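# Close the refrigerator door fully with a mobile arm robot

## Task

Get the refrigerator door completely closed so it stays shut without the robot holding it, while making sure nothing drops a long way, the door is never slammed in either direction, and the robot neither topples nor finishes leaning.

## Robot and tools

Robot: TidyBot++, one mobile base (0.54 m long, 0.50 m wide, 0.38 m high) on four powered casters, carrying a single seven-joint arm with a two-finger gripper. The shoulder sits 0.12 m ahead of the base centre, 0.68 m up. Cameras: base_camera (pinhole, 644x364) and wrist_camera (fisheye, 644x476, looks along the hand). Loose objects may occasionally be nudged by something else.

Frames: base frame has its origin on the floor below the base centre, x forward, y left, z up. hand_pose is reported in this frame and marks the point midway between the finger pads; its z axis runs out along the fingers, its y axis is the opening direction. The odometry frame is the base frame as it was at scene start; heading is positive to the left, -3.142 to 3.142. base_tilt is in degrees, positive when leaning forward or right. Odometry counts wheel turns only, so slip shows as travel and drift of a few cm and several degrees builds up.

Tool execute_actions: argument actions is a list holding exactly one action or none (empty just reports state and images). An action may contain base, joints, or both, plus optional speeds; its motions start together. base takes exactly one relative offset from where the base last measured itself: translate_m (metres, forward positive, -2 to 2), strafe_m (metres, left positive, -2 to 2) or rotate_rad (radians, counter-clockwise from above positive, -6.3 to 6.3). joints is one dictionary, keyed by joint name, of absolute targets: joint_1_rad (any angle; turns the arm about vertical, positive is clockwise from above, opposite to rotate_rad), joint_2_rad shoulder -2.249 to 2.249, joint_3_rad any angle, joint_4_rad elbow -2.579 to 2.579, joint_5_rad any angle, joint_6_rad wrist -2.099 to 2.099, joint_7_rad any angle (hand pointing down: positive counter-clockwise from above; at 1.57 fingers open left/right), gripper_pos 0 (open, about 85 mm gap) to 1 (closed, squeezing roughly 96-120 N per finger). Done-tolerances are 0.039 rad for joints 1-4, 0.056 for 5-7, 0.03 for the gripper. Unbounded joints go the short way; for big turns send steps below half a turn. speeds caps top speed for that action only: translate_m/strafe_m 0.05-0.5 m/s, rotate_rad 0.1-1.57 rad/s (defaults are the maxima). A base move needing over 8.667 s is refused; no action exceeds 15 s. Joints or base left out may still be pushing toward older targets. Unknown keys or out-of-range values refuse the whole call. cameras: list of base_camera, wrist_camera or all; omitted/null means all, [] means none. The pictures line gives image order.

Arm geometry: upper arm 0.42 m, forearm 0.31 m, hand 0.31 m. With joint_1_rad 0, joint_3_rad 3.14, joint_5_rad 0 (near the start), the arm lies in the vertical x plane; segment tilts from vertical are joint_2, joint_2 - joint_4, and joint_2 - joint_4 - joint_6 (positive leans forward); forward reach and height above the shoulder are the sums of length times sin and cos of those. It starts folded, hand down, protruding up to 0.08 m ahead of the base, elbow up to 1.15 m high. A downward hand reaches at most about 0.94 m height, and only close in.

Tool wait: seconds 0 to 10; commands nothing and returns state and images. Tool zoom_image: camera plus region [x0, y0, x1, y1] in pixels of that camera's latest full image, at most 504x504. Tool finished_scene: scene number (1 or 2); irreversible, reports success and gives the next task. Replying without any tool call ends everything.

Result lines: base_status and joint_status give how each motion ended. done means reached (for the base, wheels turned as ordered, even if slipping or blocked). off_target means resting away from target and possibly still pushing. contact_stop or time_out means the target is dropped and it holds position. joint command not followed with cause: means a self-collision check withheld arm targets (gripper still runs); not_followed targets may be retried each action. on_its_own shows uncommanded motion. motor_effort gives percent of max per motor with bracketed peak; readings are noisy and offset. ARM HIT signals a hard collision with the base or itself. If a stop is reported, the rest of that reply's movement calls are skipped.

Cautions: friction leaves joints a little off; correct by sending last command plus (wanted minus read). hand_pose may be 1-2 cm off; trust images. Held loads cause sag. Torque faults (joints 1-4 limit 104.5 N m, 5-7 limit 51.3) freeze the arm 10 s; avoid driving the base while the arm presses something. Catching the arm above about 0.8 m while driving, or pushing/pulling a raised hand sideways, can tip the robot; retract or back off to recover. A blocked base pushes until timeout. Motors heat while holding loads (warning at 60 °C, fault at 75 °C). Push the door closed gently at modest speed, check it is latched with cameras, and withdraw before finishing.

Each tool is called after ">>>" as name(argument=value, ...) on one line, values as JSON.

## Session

>>> execute_actions(actions=[{"joints":{"joint_6_rad":0.3}}])

Scene clock: 1.47 s.
base_odometry: x=+0.000 y=+0.000 heading=+0.000 (m, m, rad; odometry frame)
base_tilt: forward=+0.1 right=-0.9 (deg)
base_status: not commanded
joint_positions: joint_1_rad=-0.013 joint_2_rad=-0.341 joint_3_rad=+3.149 joint_4_rad=-2.528 joint_5_rad=+0.040 joint_6_rad=+0.298 joint_7_rad=+1.569 gripper_pos=+0.000
joint_status: all done
motor_effort: joint_1_rad=+0(0) joint_2_rad=-6(6) joint_3_rad=-1(0) joint_4_rad=+19(19) joint_5_rad=+1(1) joint_6_rad=+9(10) joint_7_rad=+0(0) (%)
hand_pose: x=+0.5304 y=+0.0072 z=+0.7990 quat_wxyz=(+0.003, +0.810, +0.020, +0.586) (m; base frame)
pictures: base_camera, wrist_camera
Images, in order (width x height): base_camera 644x364, wrist_camera 644x476.

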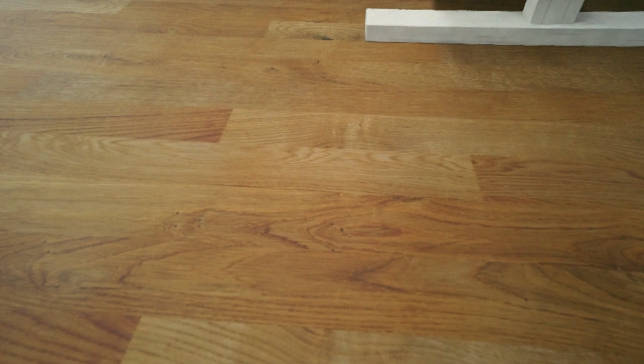

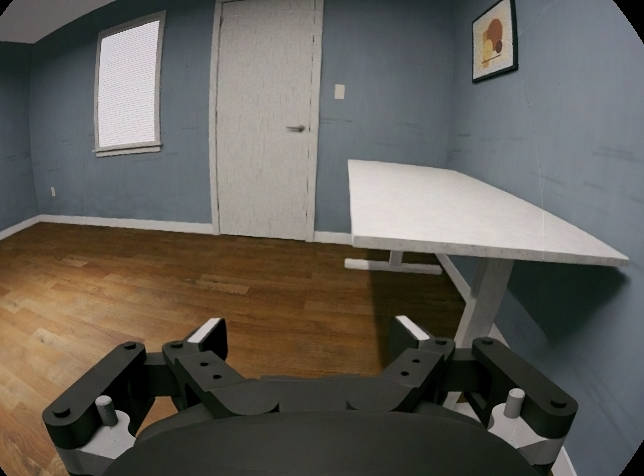

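>>> execute_actions(actions=[{"base":{"rotate_rad":1.51},"joints":{"joint_5_rad":0}}])

Scene clock: 4.03 s.
base_odometry: x=+0.000 y=+0.000 heading=+1.510 (m, m, rad; odometry frame)
base_tilt: forward=+0.2 right=-0.9 (deg)
base_status: done
joint_positions: joint_1_rad=-0.013 joint_2_rad=-0.341 joint_3_rad=+3.149 joint_4_rad=-2.528 joint_5_rad=+0.039 joint_6_rad=+0.298 joint_7_rad=+1.569 gripper_pos=+0.000
joint_status: all done
motor_effort: joint_1_rad=+0(1) joint_2_rad=-6(7) joint_3_rad=-1(0) joint_4_rad=+19(19) joint_5_rad=+1(0) joint_6_rad=+9(9) joint_7_rad=+0(0) (%)
hand_pose: x=+0.5304 y=+0.0071 z=+0.7990 quat_wxyz=(+0.003, +0.810, +0.020, +0.586) (m; base frame)
pictures: base_camera, wrist_camera
Images, in order (width x height): base_camera 644x364, wrist_camera 644x476.

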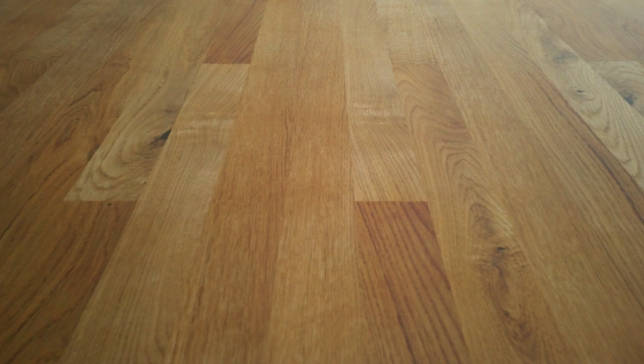

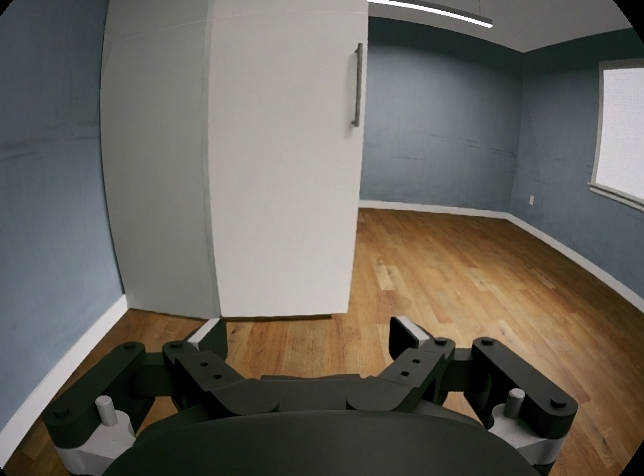

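>>> execute_actions(actions=[{"base":{"strafe_m":-0.6},"joints":{"joint_6_rad":-0.86,"joint_1_rad":-1.57}}], cameras=[])

>>> execute_actions(actions=[{"base":{"translate_m":2}}], cameras=[])

>>> execute_actions(actions=[{"base":{"translate_m":0.12},"joints":{"joint_6_rad":0.3,"joint_1_rad":-1.75}}])

Scene clock: 7.80 s.
base_odometry: x=+0.599 y=-0.036 heading=+1.510 (m, m, rad; odometry frame)
base_tilt: forward=+0.2 right=-0.9 (deg)
base_status: done
joint_positions: joint_1_rad=-1.549 joint_2_rad=-0.341 joint_3_rad=+3.149 joint_4_rad=-2.528 joint_5_rad=+0.039 joint_6_rad=-0.836 joint_7_rad=+1.569 gripper_pos=+0.000
joint_status: all done
motor_effort: joint_1_rad=+0(1) joint_2_rad=-2(6) joint_3_rad=+0(0) joint_4_rad=+14(19) joint_5_rad=+1(1) joint_6_rad=+2(9) joint_7_rad=+0(0) (%)
hand_pose: x=+0.1309 y=+0.1525 z=+0.5876 quat_wxyz=(-0.031, +0.708, +0.704, +0.052) (m; base frame)
pictures: none
No camera images: the call's "cameras" was empty. Leave "cameras" out to get every camera's image.

Scene clock: 13.13 s.
base_odometry: x=+0.721 y=+1.960 heading=+1.510 (m, m, rad; odometry frame)
base_tilt: forward=+0.1 right=-0.9 (deg)
base_status: done
joint_positions: joint_1_rad=-1.549 joint_2_rad=-0.341 joint_3_rad=+3.149 joint_4_rad=-2.528 joint_5_rad=+0.039 joint_6_rad=-0.836 joint_7_rad=+1.569 gripper_pos=+0.000
joint_status: not commanded
motor_effort: joint_1_rad=+0(0) joint_2_rad=-2(2) joint_3_rad=-1(0) joint_4_rad=+14(15) joint_5_rad=+1(2) joint_6_rad=+2(2) joint_7_rad=+0(0) (%)
hand_pose: x=+0.1309 y=+0.1525 z=+0.5876 quat_wxyz=(-0.031, +0.708, +0.704, +0.052) (m; base frame)
pictures: none
No camera images: the call's "cameras" was empty. Leave "cameras" out to get every camera's image.

Scene clock: 14.60 s.
base_odometry: x=+0.728 y=+2.080 heading=+1.510 (m, m, rad; odometry frame)
base_tilt: forward=+0.1 right=-0.9 (deg)
base_status: done
joint_positions: joint_1_rad=-1.731 joint_2_rad=-0.341 joint_3_rad=+3.149 joint_4_rad=-2.528 joint_5_rad=+0.039 joint_6_rad=+0.297 joint_7_rad=+1.569 gripper_pos=+0.000
joint_status: all done
motor_effort: joint_1_rad=+0(2) joint_2_rad=-6(6) joint_3_rad=-1(0) joint_4_rad=+19(19) joint_5_rad=+1(2) joint_6_rad=+9(9) joint_7_rad=+0(0) (%)
hand_pose: x=+0.0518 y=+0.4060 z=+0.7990 quat_wxyz=(-0.441, +0.515, +0.626, +0.385) (m; base frame)
pictures: base_camera, wrist_camera
Images, in order (width x height): base_camera 644x364, wrist_camera 644x476.

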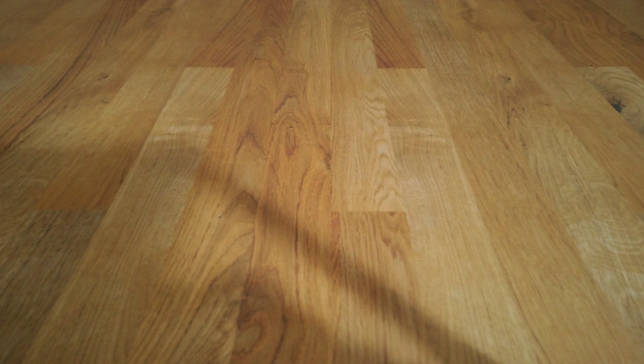

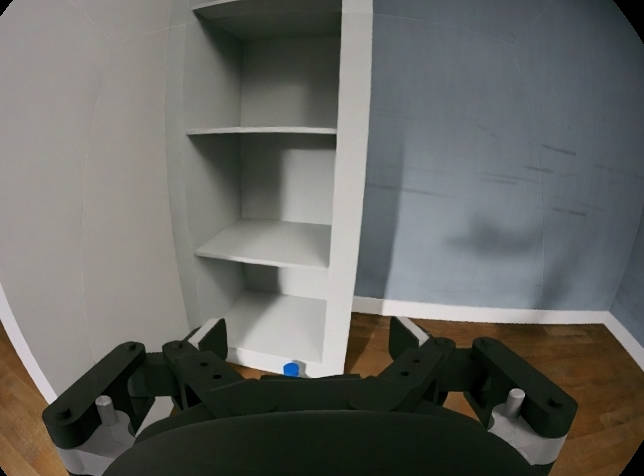

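>>> execute_actions(actions=[{"base":{"strafe_m":0.42},"joints":{"joint_1_rad":-2.04,"joint_2_rad":1.4,"joint_4_rad":-0.8,"joint_5_rad":-0.03,"joint_6_rad":-0.95,"joint_7_rad":1.1},"speeds":{"strafe_m":0.18}}])

Scene clock: 18.70 s.
base_odometry: x=+0.309 y=+2.106 heading=+1.510 (m, m, rad; odometry frame)
base_tilt: forward=+0.2 right=-1.0 (deg)
base_status: done
joint_positions: joint_1_rad=-2.019 joint_2_rad=+1.392 joint_3_rad=+3.149 joint_4_rad=-0.809 joint_5_rad=+0.014 joint_6_rad=-0.924 joint_7_rad=+1.122 gripper_pos=+0.000
joint_status: all done
motor_effort: joint_1_rad=+0(1) joint_2_rad=-46(48) joint_3_rad=-2(3) joint_4_rad=+13(21) joint_5_rad=+1(2) joint_6_rad=+1(9) joint_7_rad=+0(0) (%)
hand_pose: x=-0.1674 y=+0.6096 z=+0.2604 quat_wxyz=(-0.005, +0.705, +0.709, +0.012) (m; base frame)
pictures: base_camera, wrist_camera
Images, in order (width x height): base_camera 644x364, wrist_camera 644x476.

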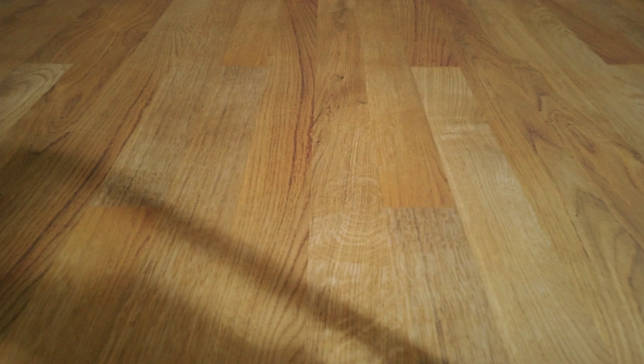

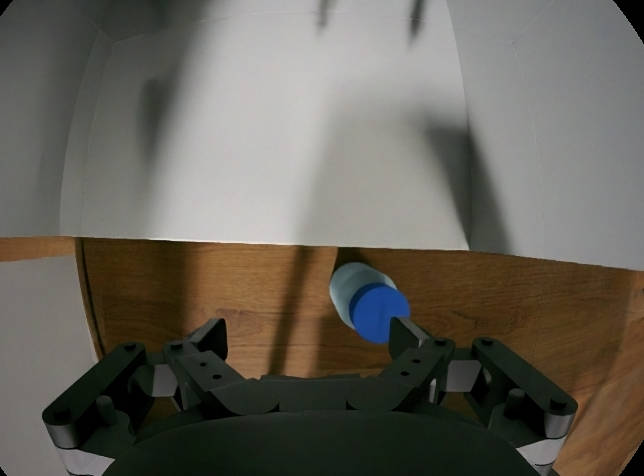

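>>> execute_actions(actions=[{"base":{"translate_m":0.055}}], cameras=[])

>>> execute_actions(actions=[{"base":{"strafe_m":-0.01},"joints":{"joint_2_rad":1.71,"joint_4_rad":-0.5}}])

>>> execute_actions(actions=[{"joints":{"gripper_pos":1}}])

Scene clock: 20.60 s.
base_odometry: x=+0.312 y=+2.161 heading=+1.510 (m, m, rad; odometry frame)
base_tilt: forward=+0.1 right=-0.9 (deg)
base_status: done
joint_positions: joint_1_rad=-2.030 joint_2_rad=+1.392 joint_3_rad=+3.149 joint_4_rad=-0.809 joint_5_rad=+0.012 joint_6_rad=-0.925 joint_7_rad=+1.122 gripper_pos=+0.000
joint_status: not commanded
motor_effort: joint_1_rad=+0(4) joint_2_rad=-46(47) joint_3_rad=-1(3) joint_4_rad=+13(14) joint_5_rad=+2(1) joint_6_rad=+1(1) joint_7_rad=+0(0) (%)
hand_pose: x=-0.1741 y=+0.6061 z=+0.2605 quat_wxyz=(-0.005, +0.702, +0.713, +0.011) (m; base frame)
pictures: none
No camera images: the call's "cameras" was empty. Leave "cameras" out to get every camera's image.

Scene clock: 22.00 s.
base_odometry: x=+0.322 y=+2.161 heading=+1.510 (m, m, rad; odometry frame)
base_tilt: forward=+0.0 right=-0.9 (deg)
base_status: done
joint_positions: joint_1_rad=-2.033 joint_2_rad=+1.669 joint_3_rad=+3.150 joint_4_rad=-0.499 joint_5_rad=+0.010 joint_6_rad=-0.933 joint_7_rad=+1.122 gripper_pos=+0.000
joint_status: joint_2_rad off_target (ended at +1.669, target +1.710); the others done
motor_effort: joint_1_rad=+0(5) joint_2_rad=-42(50) joint_3_rad=-3(4) joint_4_rad=+13(14) joint_5_rad=+1(2) joint_6_rad=+2(4) joint_7_rad=+0(1) (%)
hand_pose: x=-0.1847 y=+0.6208 z=+0.1526 quat_wxyz=(-0.016, +0.700, +0.714, +0.014) (m; base frame)
pictures: base_camera, wrist_camera
Images, in order (width x height): base_camera 644x364, wrist_camera 644x476.

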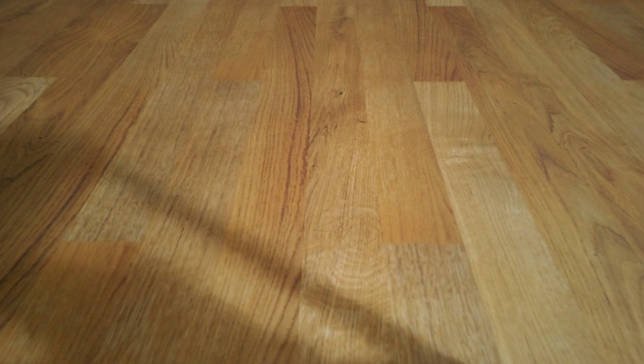

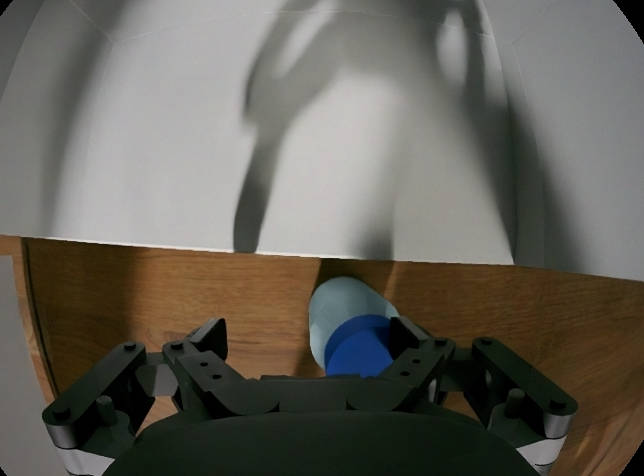

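Scene clock: 23.47 s.
base_odometry: x=+0.322 y=+2.161 heading=+1.510 (m, m, rad; odometry frame)
base_tilt: forward=+0.0 right=-0.9 (deg)
base_status: not commanded
joint_positions: joint_1_rad=-2.034 joint_2_rad=+1.666 joint_3_rad=+3.153 joint_4_rad=-0.482 joint_5_rad=+0.010 joint_6_rad=-0.941 joint_7_rad=+1.122 gripper_pos=+0.999
joint_status: all done
motor_effort: joint_1_rad=+0(5) joint_2_rad=-41(45) joint_3_rad=-3(6) joint_4_rad=+11(13) joint_5_rad=+1(2) joint_6_rad=+1(4) joint_7_rad=+0(0) (%)
hand_pose: x=-0.1871 y=+0.6278 z=+0.1594 quat_wxyz=(-0.021, +0.699, +0.714, +0.018) (m; base frame)
pictures: base_camera, wrist_camera
Images, in order (width x height): base_camera 644x364, wrist_camera 644x476.

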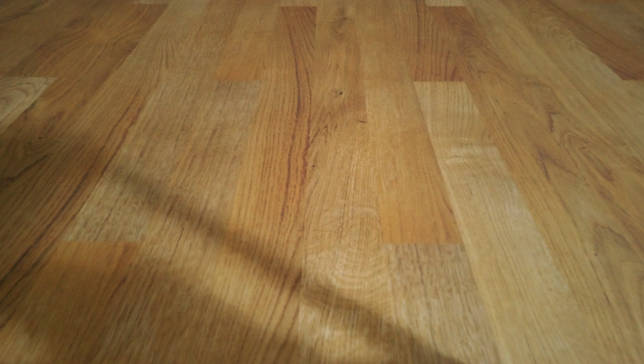

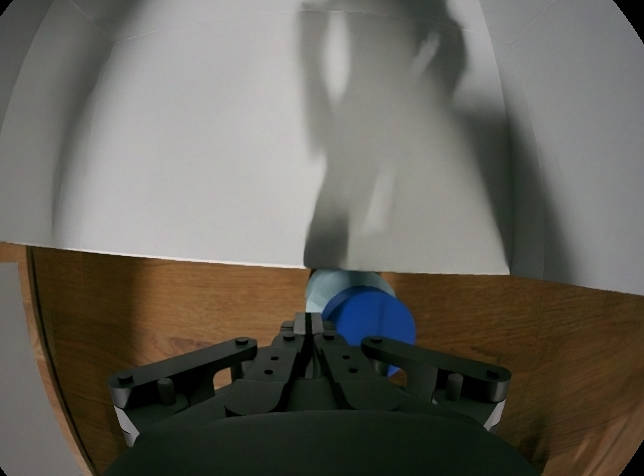

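>>> execute_actions(actions=[{"joints":{"joint_2_rad":1.62}}], cameras=[])

>>> execute_actions(actions=[{"base":{"translate_m":0.025},"joints":{"gripper_pos":0}}])

>>> execute_actions(actions=[{"joints":{"joint_2_rad":1.72}}])

Scene clock: 25.10 s.
base_odometry: x=+0.322 y=+2.161 heading=+1.510 (m, m, rad; odometry frame)
base_tilt: forward=+0.2 right=-0.9 (deg)
base_status: not commanded
joint_positions: joint_1_rad=-2.034 joint_2_rad=+1.633 joint_3_rad=+3.153 joint_4_rad=-0.494 joint_5_rad=+0.010 joint_6_rad=-0.941 joint_7_rad=+1.122 gripper_pos=+0.999
joint_status: all done
motor_effort: joint_1_rad=+0(1) joint_2_rad=-47(48) joint_3_rad=-2(3) joint_4_rad=+14(15) joint_5_rad=+1(2) joint_6_rad=+1(2) joint_7_rad=+0(0) (%)
hand_pose: x=-0.1922 y=+0.6380 z=+0.1793 quat_wxyz=(-0.031, +0.699, +0.714, +0.021) (m; base frame)
pictures: none
No camera images: the call's "cameras" was empty. Leave "cameras" out to get every camera's image.

Scene clock: 26.20 s.
base_odometry: x=+0.324 y=+2.186 heading=+1.510 (m, m, rad; odometry frame)
base_tilt: forward=+0.1 right=-0.9 (deg)
base_status: done
joint_positions: joint_1_rad=-2.032 joint_2_rad=+1.632 joint_3_rad=+3.153 joint_4_rad=-0.494 joint_5_rad=+0.010 joint_6_rad=-0.941 joint_7_rad=+1.122 gripper_pos=+0.000
joint_status: all done
motor_effort: joint_1_rad=+0(5) joint_2_rad=-47(48) joint_3_rad=-3(3) joint_4_rad=+14(15) joint_5_rad=+1(2) joint_6_rad=+1(2) joint_7_rad=+0(0) (%)
hand_pose: x=-0.1911 y=+0.6386 z=+0.1796 quat_wxyz=(-0.032, +0.700, +0.713, +0.021) (m; base frame)
pictures: base_camera, wrist_camera
Images, in order (width x height): base_camera 644x364, wrist_camera 644x476.

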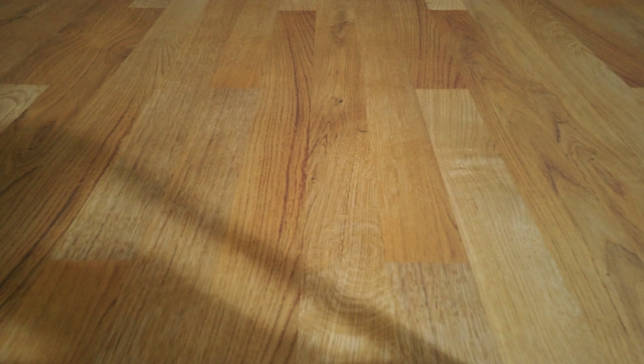

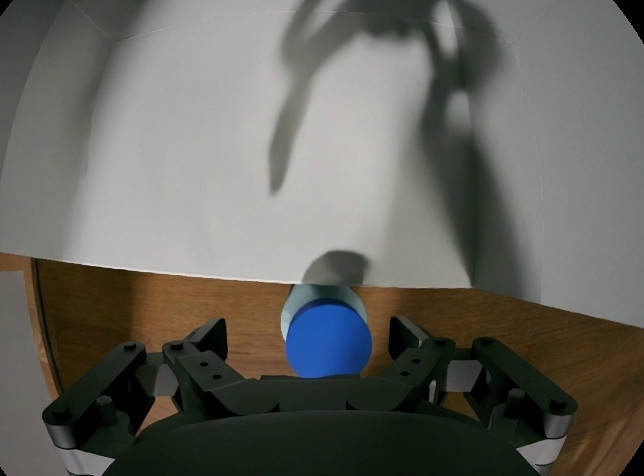

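Scene clock: 27.47 s.
base_odometry: x=+0.324 y=+2.186 heading=+1.510 (m, m, rad; odometry frame)
base_tilt: forward=+0.2 right=-0.9 (deg)
base_status: not commanded
joint_positions: joint_1_rad=-2.032 joint_2_rad=+1.723 joint_3_rad=+3.153 joint_4_rad=-0.500 joint_5_rad=+0.010 joint_6_rad=-0.941 joint_7_rad=+1.122 gripper_pos=+0.000
joint_status: all done
motor_effort: joint_1_rad=-1(0) joint_2_rad=-46(50) joint_3_rad=-2(1) joint_4_rad=+13(15) joint_5_rad=+1(1) joint_6_rad=+0(1) joint_7_rad=+0(0) (%)
hand_pose: x=-0.1681 y=+0.5923 z=+0.1156 quat_wxyz=(+0.014, +0.700, +0.714, +0.005) (m; base frame)
pictures: base_camera, wrist_camera
Images, in order (width x height): base_camera 644x364, wrist_camera 644x476.

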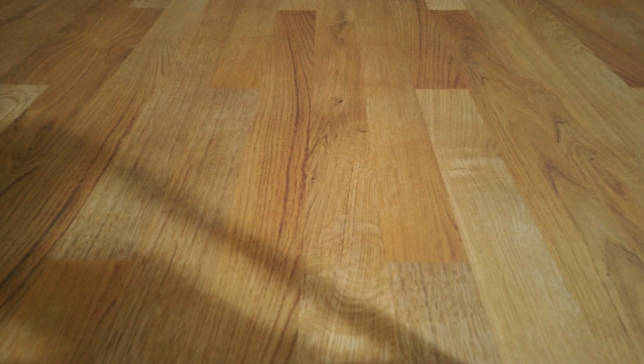

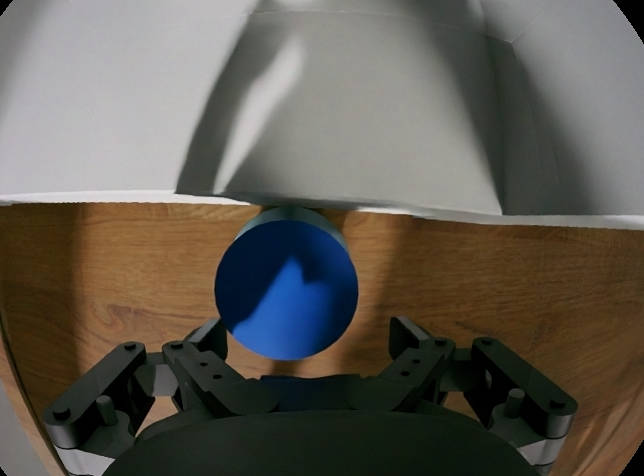

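>>> execute_actions(actions=[{"base":{"strafe_m":0.025},"joints":{"joint_1_rad":-2.06}}], cameras=[])

>>> execute_actions(actions=[{"joints":{"gripper_pos":1}}])

>>> execute_actions(actions=[{"base":{"strafe_m":-0.42},"joints":{"joint_2_rad":1.6,"joint_4_rad":-0.64}}])

Scene clock: 28.93 s.
base_odometry: x=+0.299 y=+2.187 heading=+1.509 (m, m, rad; odometry frame)
base_tilt: forward=+0.0 right=-1.0 (deg)
base_status: done
joint_positions: joint_1_rad=-2.046 joint_2_rad=+1.723 joint_3_rad=+3.153 joint_4_rad=-0.500 joint_5_rad=+0.010 joint_6_rad=-0.941 joint_7_rad=+1.122 gripper_pos=+0.000
joint_status: all done
motor_effort: joint_1_rad=+0(4) joint_2_rad=-46(48) joint_3_rad=-1(3) joint_4_rad=+13(14) joint_5_rad=+1(1) joint_6_rad=+1(0) joint_7_rad=+0(0) (%)
hand_pose: x=-0.1768 y=+0.5884 z=+0.1160 quat_wxyz=(+0.014, +0.695, +0.719, +0.006) (m; base frame)
pictures: none
No camera images: the call's "cameras" was empty. Leave "cameras" out to get every camera's image.

Scene clock: 30.03 s.
base_odometry: x=+0.299 y=+2.187 heading=+1.509 (m, m, rad; odometry frame)
base_tilt: forward=+0.1 right=-1.0 (deg)
base_status: not commanded
joint_positions: joint_1_rad=-2.047 joint_2_rad=+1.721 joint_3_rad=+3.153 joint_4_rad=-0.500 joint_5_rad=+0.008 joint_6_rad=-0.942 joint_7_rad=+1.122 gripper_pos=+0.429
joint_status: gripper_pos off_target (ended at +0.429, target +1.000)
motor_effort: joint_1_rad=-1(2) joint_2_rad=-44(51) joint_3_rad=-2(0) joint_4_rad=+12(15) joint_5_rad=+1(3) joint_6_rad=+1(2) joint_7_rad=+0(0) (%)
hand_pose: x=-0.1783 y=+0.5890 z=+0.1174 quat_wxyz=(+0.013, +0.695, +0.719, +0.005) (m; base frame)
pictures: base_camera, wrist_camera
Images, in order (width x height): base_camera 644x364, wrist_camera 644x476.

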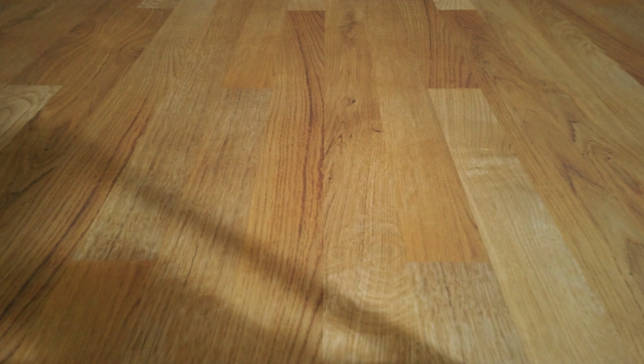

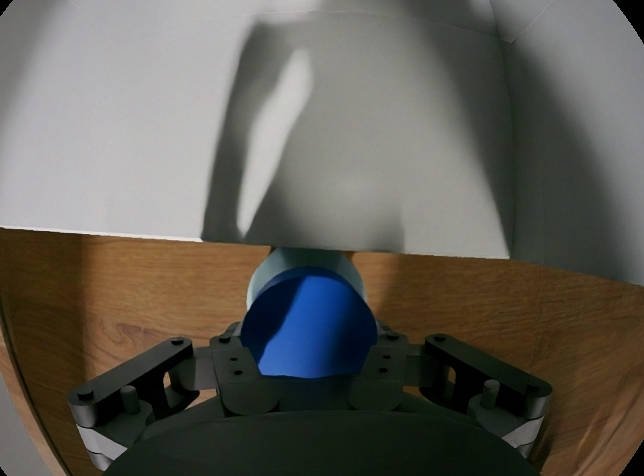

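Scene clock: 32.20 s.
base_odometry: x=+0.718 y=+2.162 heading=+1.510 (m, m, rad; odometry frame)
base_tilt: forward=+0.1 right=-0.9 (deg)
base_status: done
joint_positions: joint_1_rad=-2.052 joint_2_rad=+1.628 joint_3_rad=+3.153 joint_4_rad=-0.648 joint_5_rad=+0.008 joint_6_rad=-0.942 joint_7_rad=+1.122 gripper_pos=+0.429
joint_status: all done
motor_effort: joint_1_rad=+0(5) joint_2_rad=-49(52) joint_3_rad=-2(3) joint_4_rad=+14(15) joint_5_rad=+1(0) joint_6_rad=-1(2) joint_7_rad=+0(0) (%)
hand_pose: x=-0.1697 y=+0.5666 z=+0.1434 quat_wxyz=(+0.039, +0.693, +0.720, -0.004) (m; base frame)
pictures: base_camera, wrist_camera
Images, in order (width x height): base_camera 644x364, wrist_camera 644x476.

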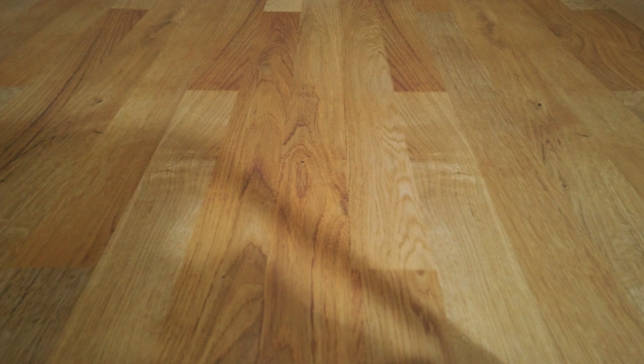

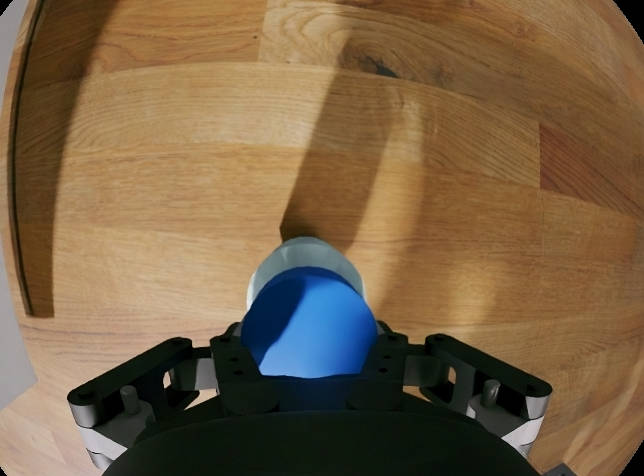

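>>> execute_actions(actions=[{"joints":{"joint_1_rad":-0.6}}], cameras=[])

>>> execute_actions(actions=[{"joints":{"joint_2_rad":1.71,"joint_4_rad":-0.49}}], cameras=[])

>>> execute_actions(actions=[{"joints":{"gripper_pos":0}}], cameras=[])

>>> execute_actions(actions=[{"joints":{"joint_2_rad":1.44,"joint_4_rad":-0.77}}])

>>> execute_actions(actions=[{"base":{"translate_m":-0.95},"joints":{"joint_1_rad":0.6,"joint_2_rad":-0.35,"joint_4_rad":-2.5,"joint_7_rad":3.0}}], cameras=[])

>>> execute_actions(actions=[{"base":{"strafe_m":0.4}}])

>>> execute_actions(actions=[{"base":{"translate_m":0.62},"speeds":{"translate_m":0.13}}])

>>> execute_actions(actions=[{"base":{"rotate_rad":0.1},"speeds":{"rotate_rad":0.3}}], cameras=[])

>>> execute_actions(actions=[{"base":{"strafe_m":0.3},"speeds":{"strafe_m":0.07},"joints":{"joint_1_rad":0,"joint_2_rad":0.3,"joint_4_rad":-1.5,"joint_6_rad":-1.65}}])

Scene clock: 37.80 s.
base_odometry: x=+0.718 y=+2.162 heading=+1.509 (m, m, rad; odometry frame)
base_tilt: forward=+0.2 right=-0.9 (deg)
base_status: not commanded
joint_positions: joint_1_rad=-0.608 joint_2_rad=+1.628 joint_3_rad=+3.153 joint_4_rad=-0.648 joint_5_rad=+0.006 joint_6_rad=-0.942 joint_7_rad=+1.122 gripper_pos=+0.429
joint_status: all done
motor_effort: joint_1_rad=+0(6) joint_2_rad=-50(50) joint_3_rad=-2(4) joint_4_rad=+14(14) joint_5_rad=+1(3) joint_6_rad=+0(2) joint_7_rad=+0(0) (%)
hand_pose: x=+0.6443 y=+0.3583 z=+0.1435 quat_wxyz=(+0.026, +0.996, +0.081, -0.029) (m; base frame)
pictures: none
No camera images: the call's "cameras" was empty. Leave "cameras" out to get every camera's image.

Scene clock: 38.87 s.
base_odometry: x=+0.718 y=+2.162 heading=+1.509 (m, m, rad; odometry frame)
base_tilt: forward=+0.2 right=-1.0 (deg)
base_status: not commanded
joint_positions: joint_1_rad=-0.608 joint_2_rad=+1.717 joint_3_rad=+3.153 joint_4_rad=-0.507 joint_5_rad=+0.006 joint_6_rad=-0.942 joint_7_rad=+1.122 gripper_pos=+0.429
joint_status: all done
motor_effort: joint_1_rad=+0(2) joint_2_rad=-50(51) joint_3_rad=-2(3) joint_4_rad=+14(15) joint_5_rad=+1(2) joint_6_rad=+0(3) joint_7_rad=+0(0) (%)
hand_pose: x=+0.6622 y=+0.3713 z=+0.1180 quat_wxyz=(+0.013, +0.997, +0.082, -0.007) (m; base frame)
pictures: none
No camera images: the call's "cameras" was empty. Leave "cameras" out to get every camera's image.

Scene clock: 39.97 s.
base_odometry: x=+0.718 y=+2.162 heading=+1.509 (m, m, rad; odometry frame)
base_tilt: forward=+0.1 right=-0.8 (deg)
base_status: not commanded
joint_positions: joint_1_rad=-0.608 joint_2_rad=+1.716 joint_3_rad=+3.153 joint_4_rad=-0.500 joint_5_rad=+0.006 joint_6_rad=-0.942 joint_7_rad=+1.122 gripper_pos=+0.000
joint_status: all done
motor_effort: joint_1_rad=+0(1) joint_2_rad=-46(50) joint_3_rad=-3(2) joint_4_rad=+13(15) joint_5_rad=+1(1) joint_6_rad=+0(0) joint_7_rad=+0(0) (%)
hand_pose: x=+0.6657 y=+0.3738 z=+0.1206 quat_wxyz=(+0.011, +0.997, +0.082, -0.003) (m; base frame)
pictures: none
No camera images: the call's "cameras" was empty. Leave "cameras" out to get every camera's image.

Scene clock: 41.63 s.
base_odometry: x=+0.718 y=+2.162 heading=+1.509 (m, m, rad; odometry frame)
base_tilt: forward=+0.2 right=-0.9 (deg)
base_status: not commanded
joint_positions: joint_1_rad=-0.608 joint_2_rad=+1.437 joint_3_rad=+3.153 joint_4_rad=-0.759 joint_5_rad=+0.006 joint_6_rad=-0.942 joint_7_rad=+1.122 gripper_pos=+0.000
joint_status: all done
motor_effort: joint_1_rad=+0(0) joint_2_rad=-46(49) joint_3_rad=-2(2) joint_4_rad=+13(14) joint_5_rad=+1(1) joint_6_rad=+0(1) joint_7_rad=+0(0) (%)
hand_pose: x=+0.6749 y=+0.3793 z=+0.2427 quat_wxyz=(+0.006, +0.997, +0.080, +0.006) (m; base frame)
pictures: base_camera, wrist_camera
Images, in order (width x height): base_camera 644x364, wrist_camera 644x476.

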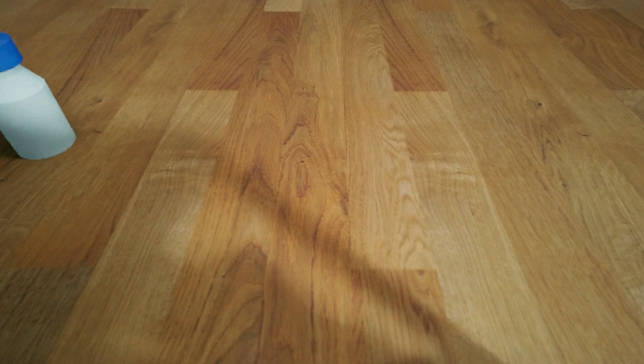

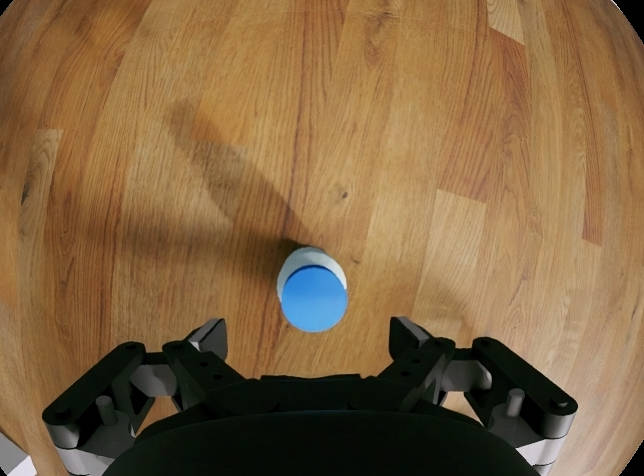

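Scene clock: 44.87 s.
base_odometry: x=+0.660 y=+1.213 heading=+1.510 (m, m, rad; odometry frame)
base_tilt: forward=+0.1 right=-1.0 (deg)
base_status: done
joint_positions: joint_1_rad=+0.578 joint_2_rad=-0.344 joint_3_rad=+3.153 joint_4_rad=-2.496 joint_5_rad=+0.006 joint_6_rad=-0.942 joint_7_rad=+2.980 gripper_pos=+0.000
joint_status: all done
motor_effort: joint_1_rad=+0(3) joint_2_rad=-2(49) joint_3_rad=-1(3) joint_4_rad=+14(14) joint_5_rad=+1(1) joint_6_rad=+1(2) joint_7_rad=+0(1) (%)
hand_pose: x=+0.2317 y=-0.0751 z=+0.5943 quat_wxyz=(+0.020, +0.916, +0.400, +0.012) (m; base frame)
pictures: none
No camera images: the call's "cameras" was empty. Leave "cameras" out to get every camera's image.

Scene clock: 47.00 s.
base_odometry: x=+0.260 y=+1.238 heading=+1.510 (m, m, rad; odometry frame)
base_tilt: forward=+0.2 right=-0.8 (deg)
base_status: done
joint_positions: joint_1_rad=+0.578 joint_2_rad=-0.344 joint_3_rad=+3.153 joint_4_rad=-2.496 joint_5_rad=+0.006 joint_6_rad=-0.942 joint_7_rad=+2.980 gripper_pos=+0.000
joint_status: not commanded
motor_effort: joint_1_rad=+0(0) joint_2_rad=-2(3) joint_3_rad=-2(1) joint_4_rad=+14(15) joint_5_rad=+1(0) joint_6_rad=+1(1) joint_7_rad=+0(0) (%)
hand_pose: x=+0.2317 y=-0.0751 z=+0.5943 quat_wxyz=(+0.020, +0.916, +0.400, +0.012) (m; base frame)
pictures: base_camera, wrist_camera
Images, in order (width x height): base_camera 644x364, wrist_camera 644x476.

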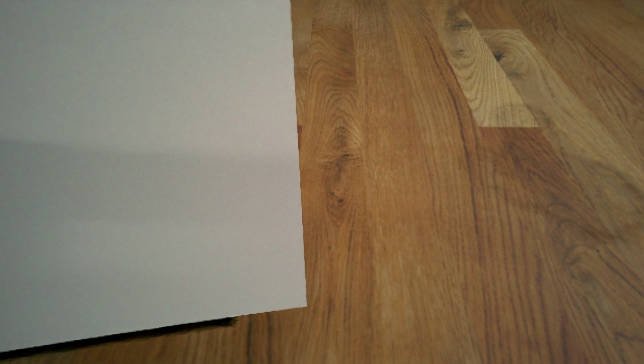

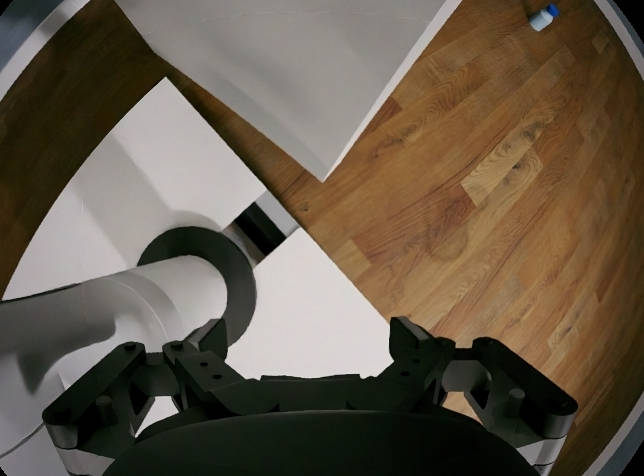

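Scene clock: 52.37 s.
base_odometry: x=+0.298 y=+1.857 heading=+1.510 (m, m, rad; odometry frame)
base_tilt: forward=+0.1 right=-0.9 (deg)
base_status: done
joint_positions: joint_1_rad=+0.578 joint_2_rad=-0.344 joint_3_rad=+3.153 joint_4_rad=-2.497 joint_5_rad=+0.006 joint_6_rad=-0.942 joint_7_rad=+2.980 gripper_pos=+0.000
joint_status: not commanded
motor_effort: joint_1_rad=+0(1) joint_2_rad=-1(3) joint_3_rad=-1(0) joint_4_rad=+14(15) joint_5_rad=+1(0) joint_6_rad=+1(2) joint_7_rad=+0(0) (%)
hand_pose: x=+0.2317 y=-0.0751 z=+0.5943 quat_wxyz=(+0.020, +0.916, +0.400, +0.012) (m; base frame)
pictures: base_camera, wrist_camera
Images, in order (width x height): base_camera 644x364, wrist_camera 644x476.

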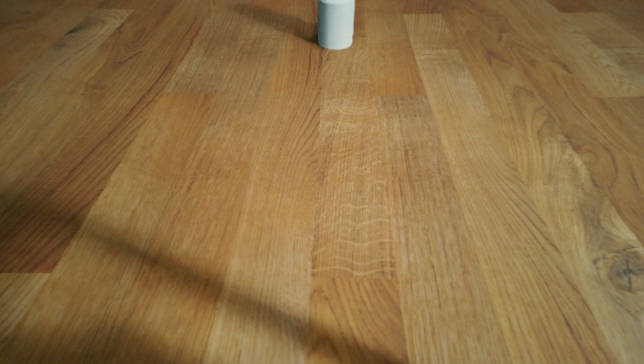

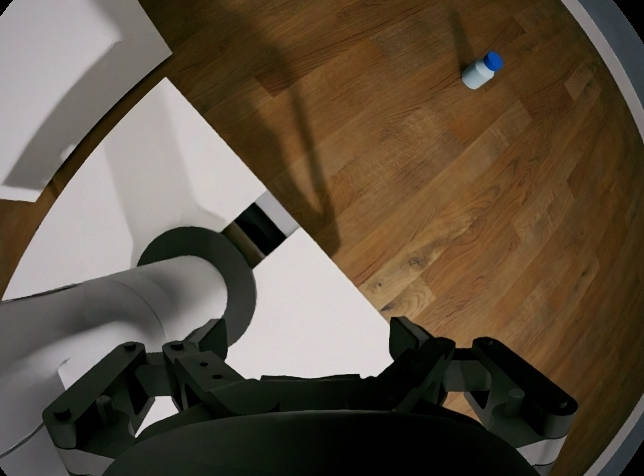

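Scene clock: 53.17 s.
base_odometry: x=+0.298 y=+1.857 heading=+1.610 (m, m, rad; odometry frame)
base_tilt: forward=+0.1 right=-0.9 (deg)
base_status: done
joint_positions: joint_1_rad=+0.579 joint_2_rad=-0.344 joint_3_rad=+3.153 joint_4_rad=-2.497 joint_5_rad=+0.006 joint_6_rad=-0.942 joint_7_rad=+2.980 gripper_pos=+0.000
joint_status: not commanded
motor_effort: joint_1_rad=+0(0) joint_2_rad=-2(2) joint_3_rad=-1(1) joint_4_rad=+14(14) joint_5_rad=+1(1) joint_6_rad=+1(1) joint_7_rad=+0(0) (%)
hand_pose: x=+0.2317 y=-0.0752 z=+0.5943 quat_wxyz=(+0.020, +0.916, +0.400, +0.012) (m; base frame)
pictures: none
No camera images: the call's "cameras" was empty. Leave "cameras" out to get every camera's image.

Scene clock: 57.93 s.
base_odometry: x=-0.002 y=+1.845 heading=+1.610 (m, m, rad; odometry frame)
base_tilt: forward=+0.2 right=-0.9 (deg)
base_status: done
joint_positions: joint_1_rad=+0.016 joint_2_rad=+0.288 joint_3_rad=+3.153 joint_4_rad=-1.510 joint_5_rad=+0.006 joint_6_rad=-1.624 joint_7_rad=+2.980 gripper_pos=+0.000
joint_status: all done
motor_effort: joint_1_rad=+0(2) joint_2_rad=-23(24) joint_3_rad=-2(1) joint_4_rad=+15(15) joint_5_rad=+1(0) joint_6_rad=-2(2) joint_7_rad=+0(0) (%)
hand_pose: x=+0.4586 y=-0.0095 z=+0.7154 quat_wxyz=(-0.088, +0.763, +0.631, -0.108) (m; base frame)
pictures: base_camera, wrist_camera
Images, in order (width x height): base_camera 644x364, wrist_camera 644x476.

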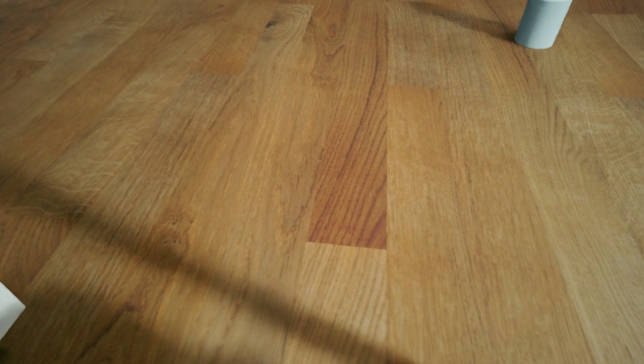

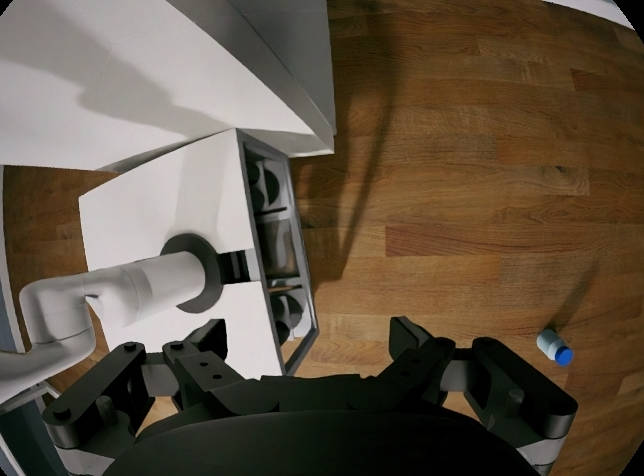

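Looks closed; a small confirming push.

>>> execute_actions(actions=[{"base":{"strafe_m":0.025},"speeds":{"strafe_m":0.05}}])

>>> execute_actions(actions=[{"base":{"strafe_m":-0.05}}])

Scene clock: 60.73 s.
base_odometry: x=-0.022 y=+1.844 heading=+1.596 (m, m, rad; odometry frame)
base_tilt: forward=+0.0 right=-0.9 (deg)
base_status: strafe_m time_out (by the wheels' count: +0.021 of +0.025)
joint_positions: joint_1_rad=+0.014 joint_2_rad=+0.288 joint_3_rad=+3.153 joint_4_rad=-1.510 joint_5_rad=+0.005 joint_6_rad=-1.625 joint_7_rad=+2.980 gripper_pos=+0.000
joint_status: not commanded
motor_effort: joint_1_rad=+0(7) joint_2_rad=-23(25) joint_3_rad=-2(5) joint_4_rad=+15(15) joint_5_rad=+1(1) joint_6_rad=-2(2) joint_7_rad=+0(0) (%)
hand_pose: x=+0.4585 y=-0.0085 z=+0.7153 quat_wxyz=(-0.089, +0.762, +0.632, -0.109) (m; base frame)
pictures: base_camera, wrist_camera
Images, in order (width x height): base_camera 644x364, wrist_camera 644x476.

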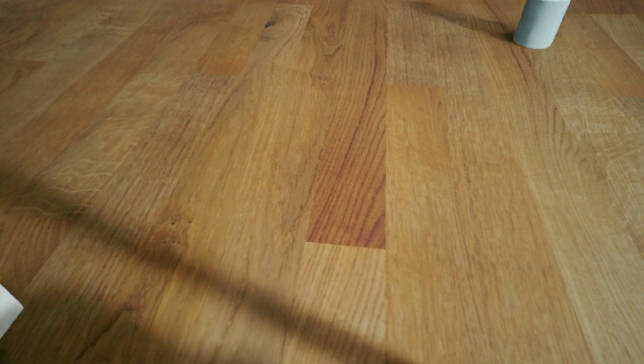

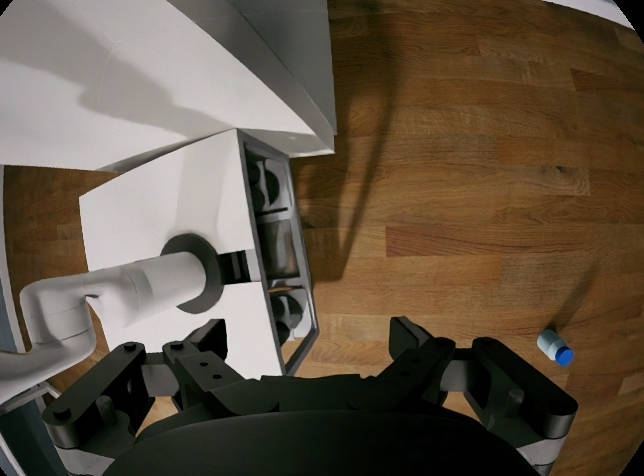

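not run: a stop came earlier in this reply.

>>> execute_actions(actions=[{"base":{"strafe_m":-0.05}}])

>>> finished_scene(scene=2)

Scene clock: 62.13 s.
base_odometry: x=+0.028 y=+1.845 heading=+1.597 (m, m, rad; odometry frame)
base_tilt: forward=+0.1 right=-0.8 (deg)
base_status: done
joint_positions: joint_1_rad=+0.010 joint_2_rad=+0.288 joint_3_rad=+3.153 joint_4_rad=-1.510 joint_5_rad=+0.005 joint_6_rad=-1.625 joint_7_rad=+2.980 gripper_pos=+0.000
joint_status: not commanded
motor_effort: joint_1_rad=-1(2) joint_2_rad=-23(24) joint_3_rad=-2(3) joint_4_rad=+15(15) joint_5_rad=+1(0) joint_6_rad=-2(2) joint_7_rad=+0(0) (%)
hand_pose: x=+0.4585 y=-0.0070 z=+0.7153 quat_wxyz=(-0.089, +0.761, +0.634, -0.109) (m; base frame)
pictures: base_camera, wrist_camera
Images, in order (width x height): base_camera 644x364, wrist_camera 644x476.

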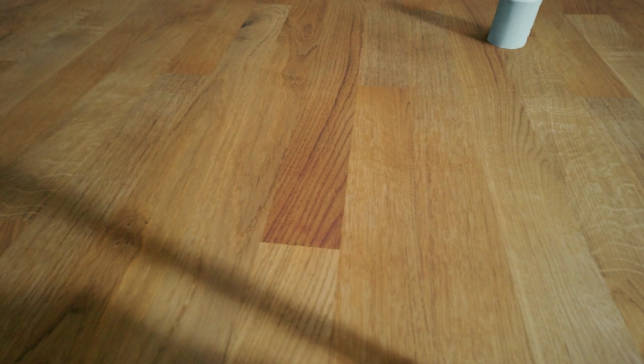

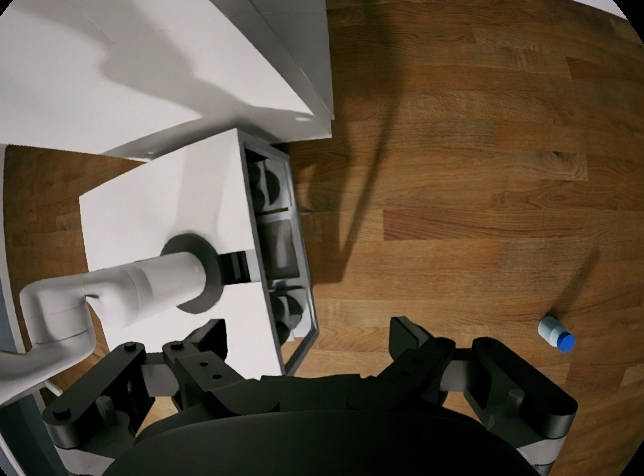

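The scene is finished: the task was done.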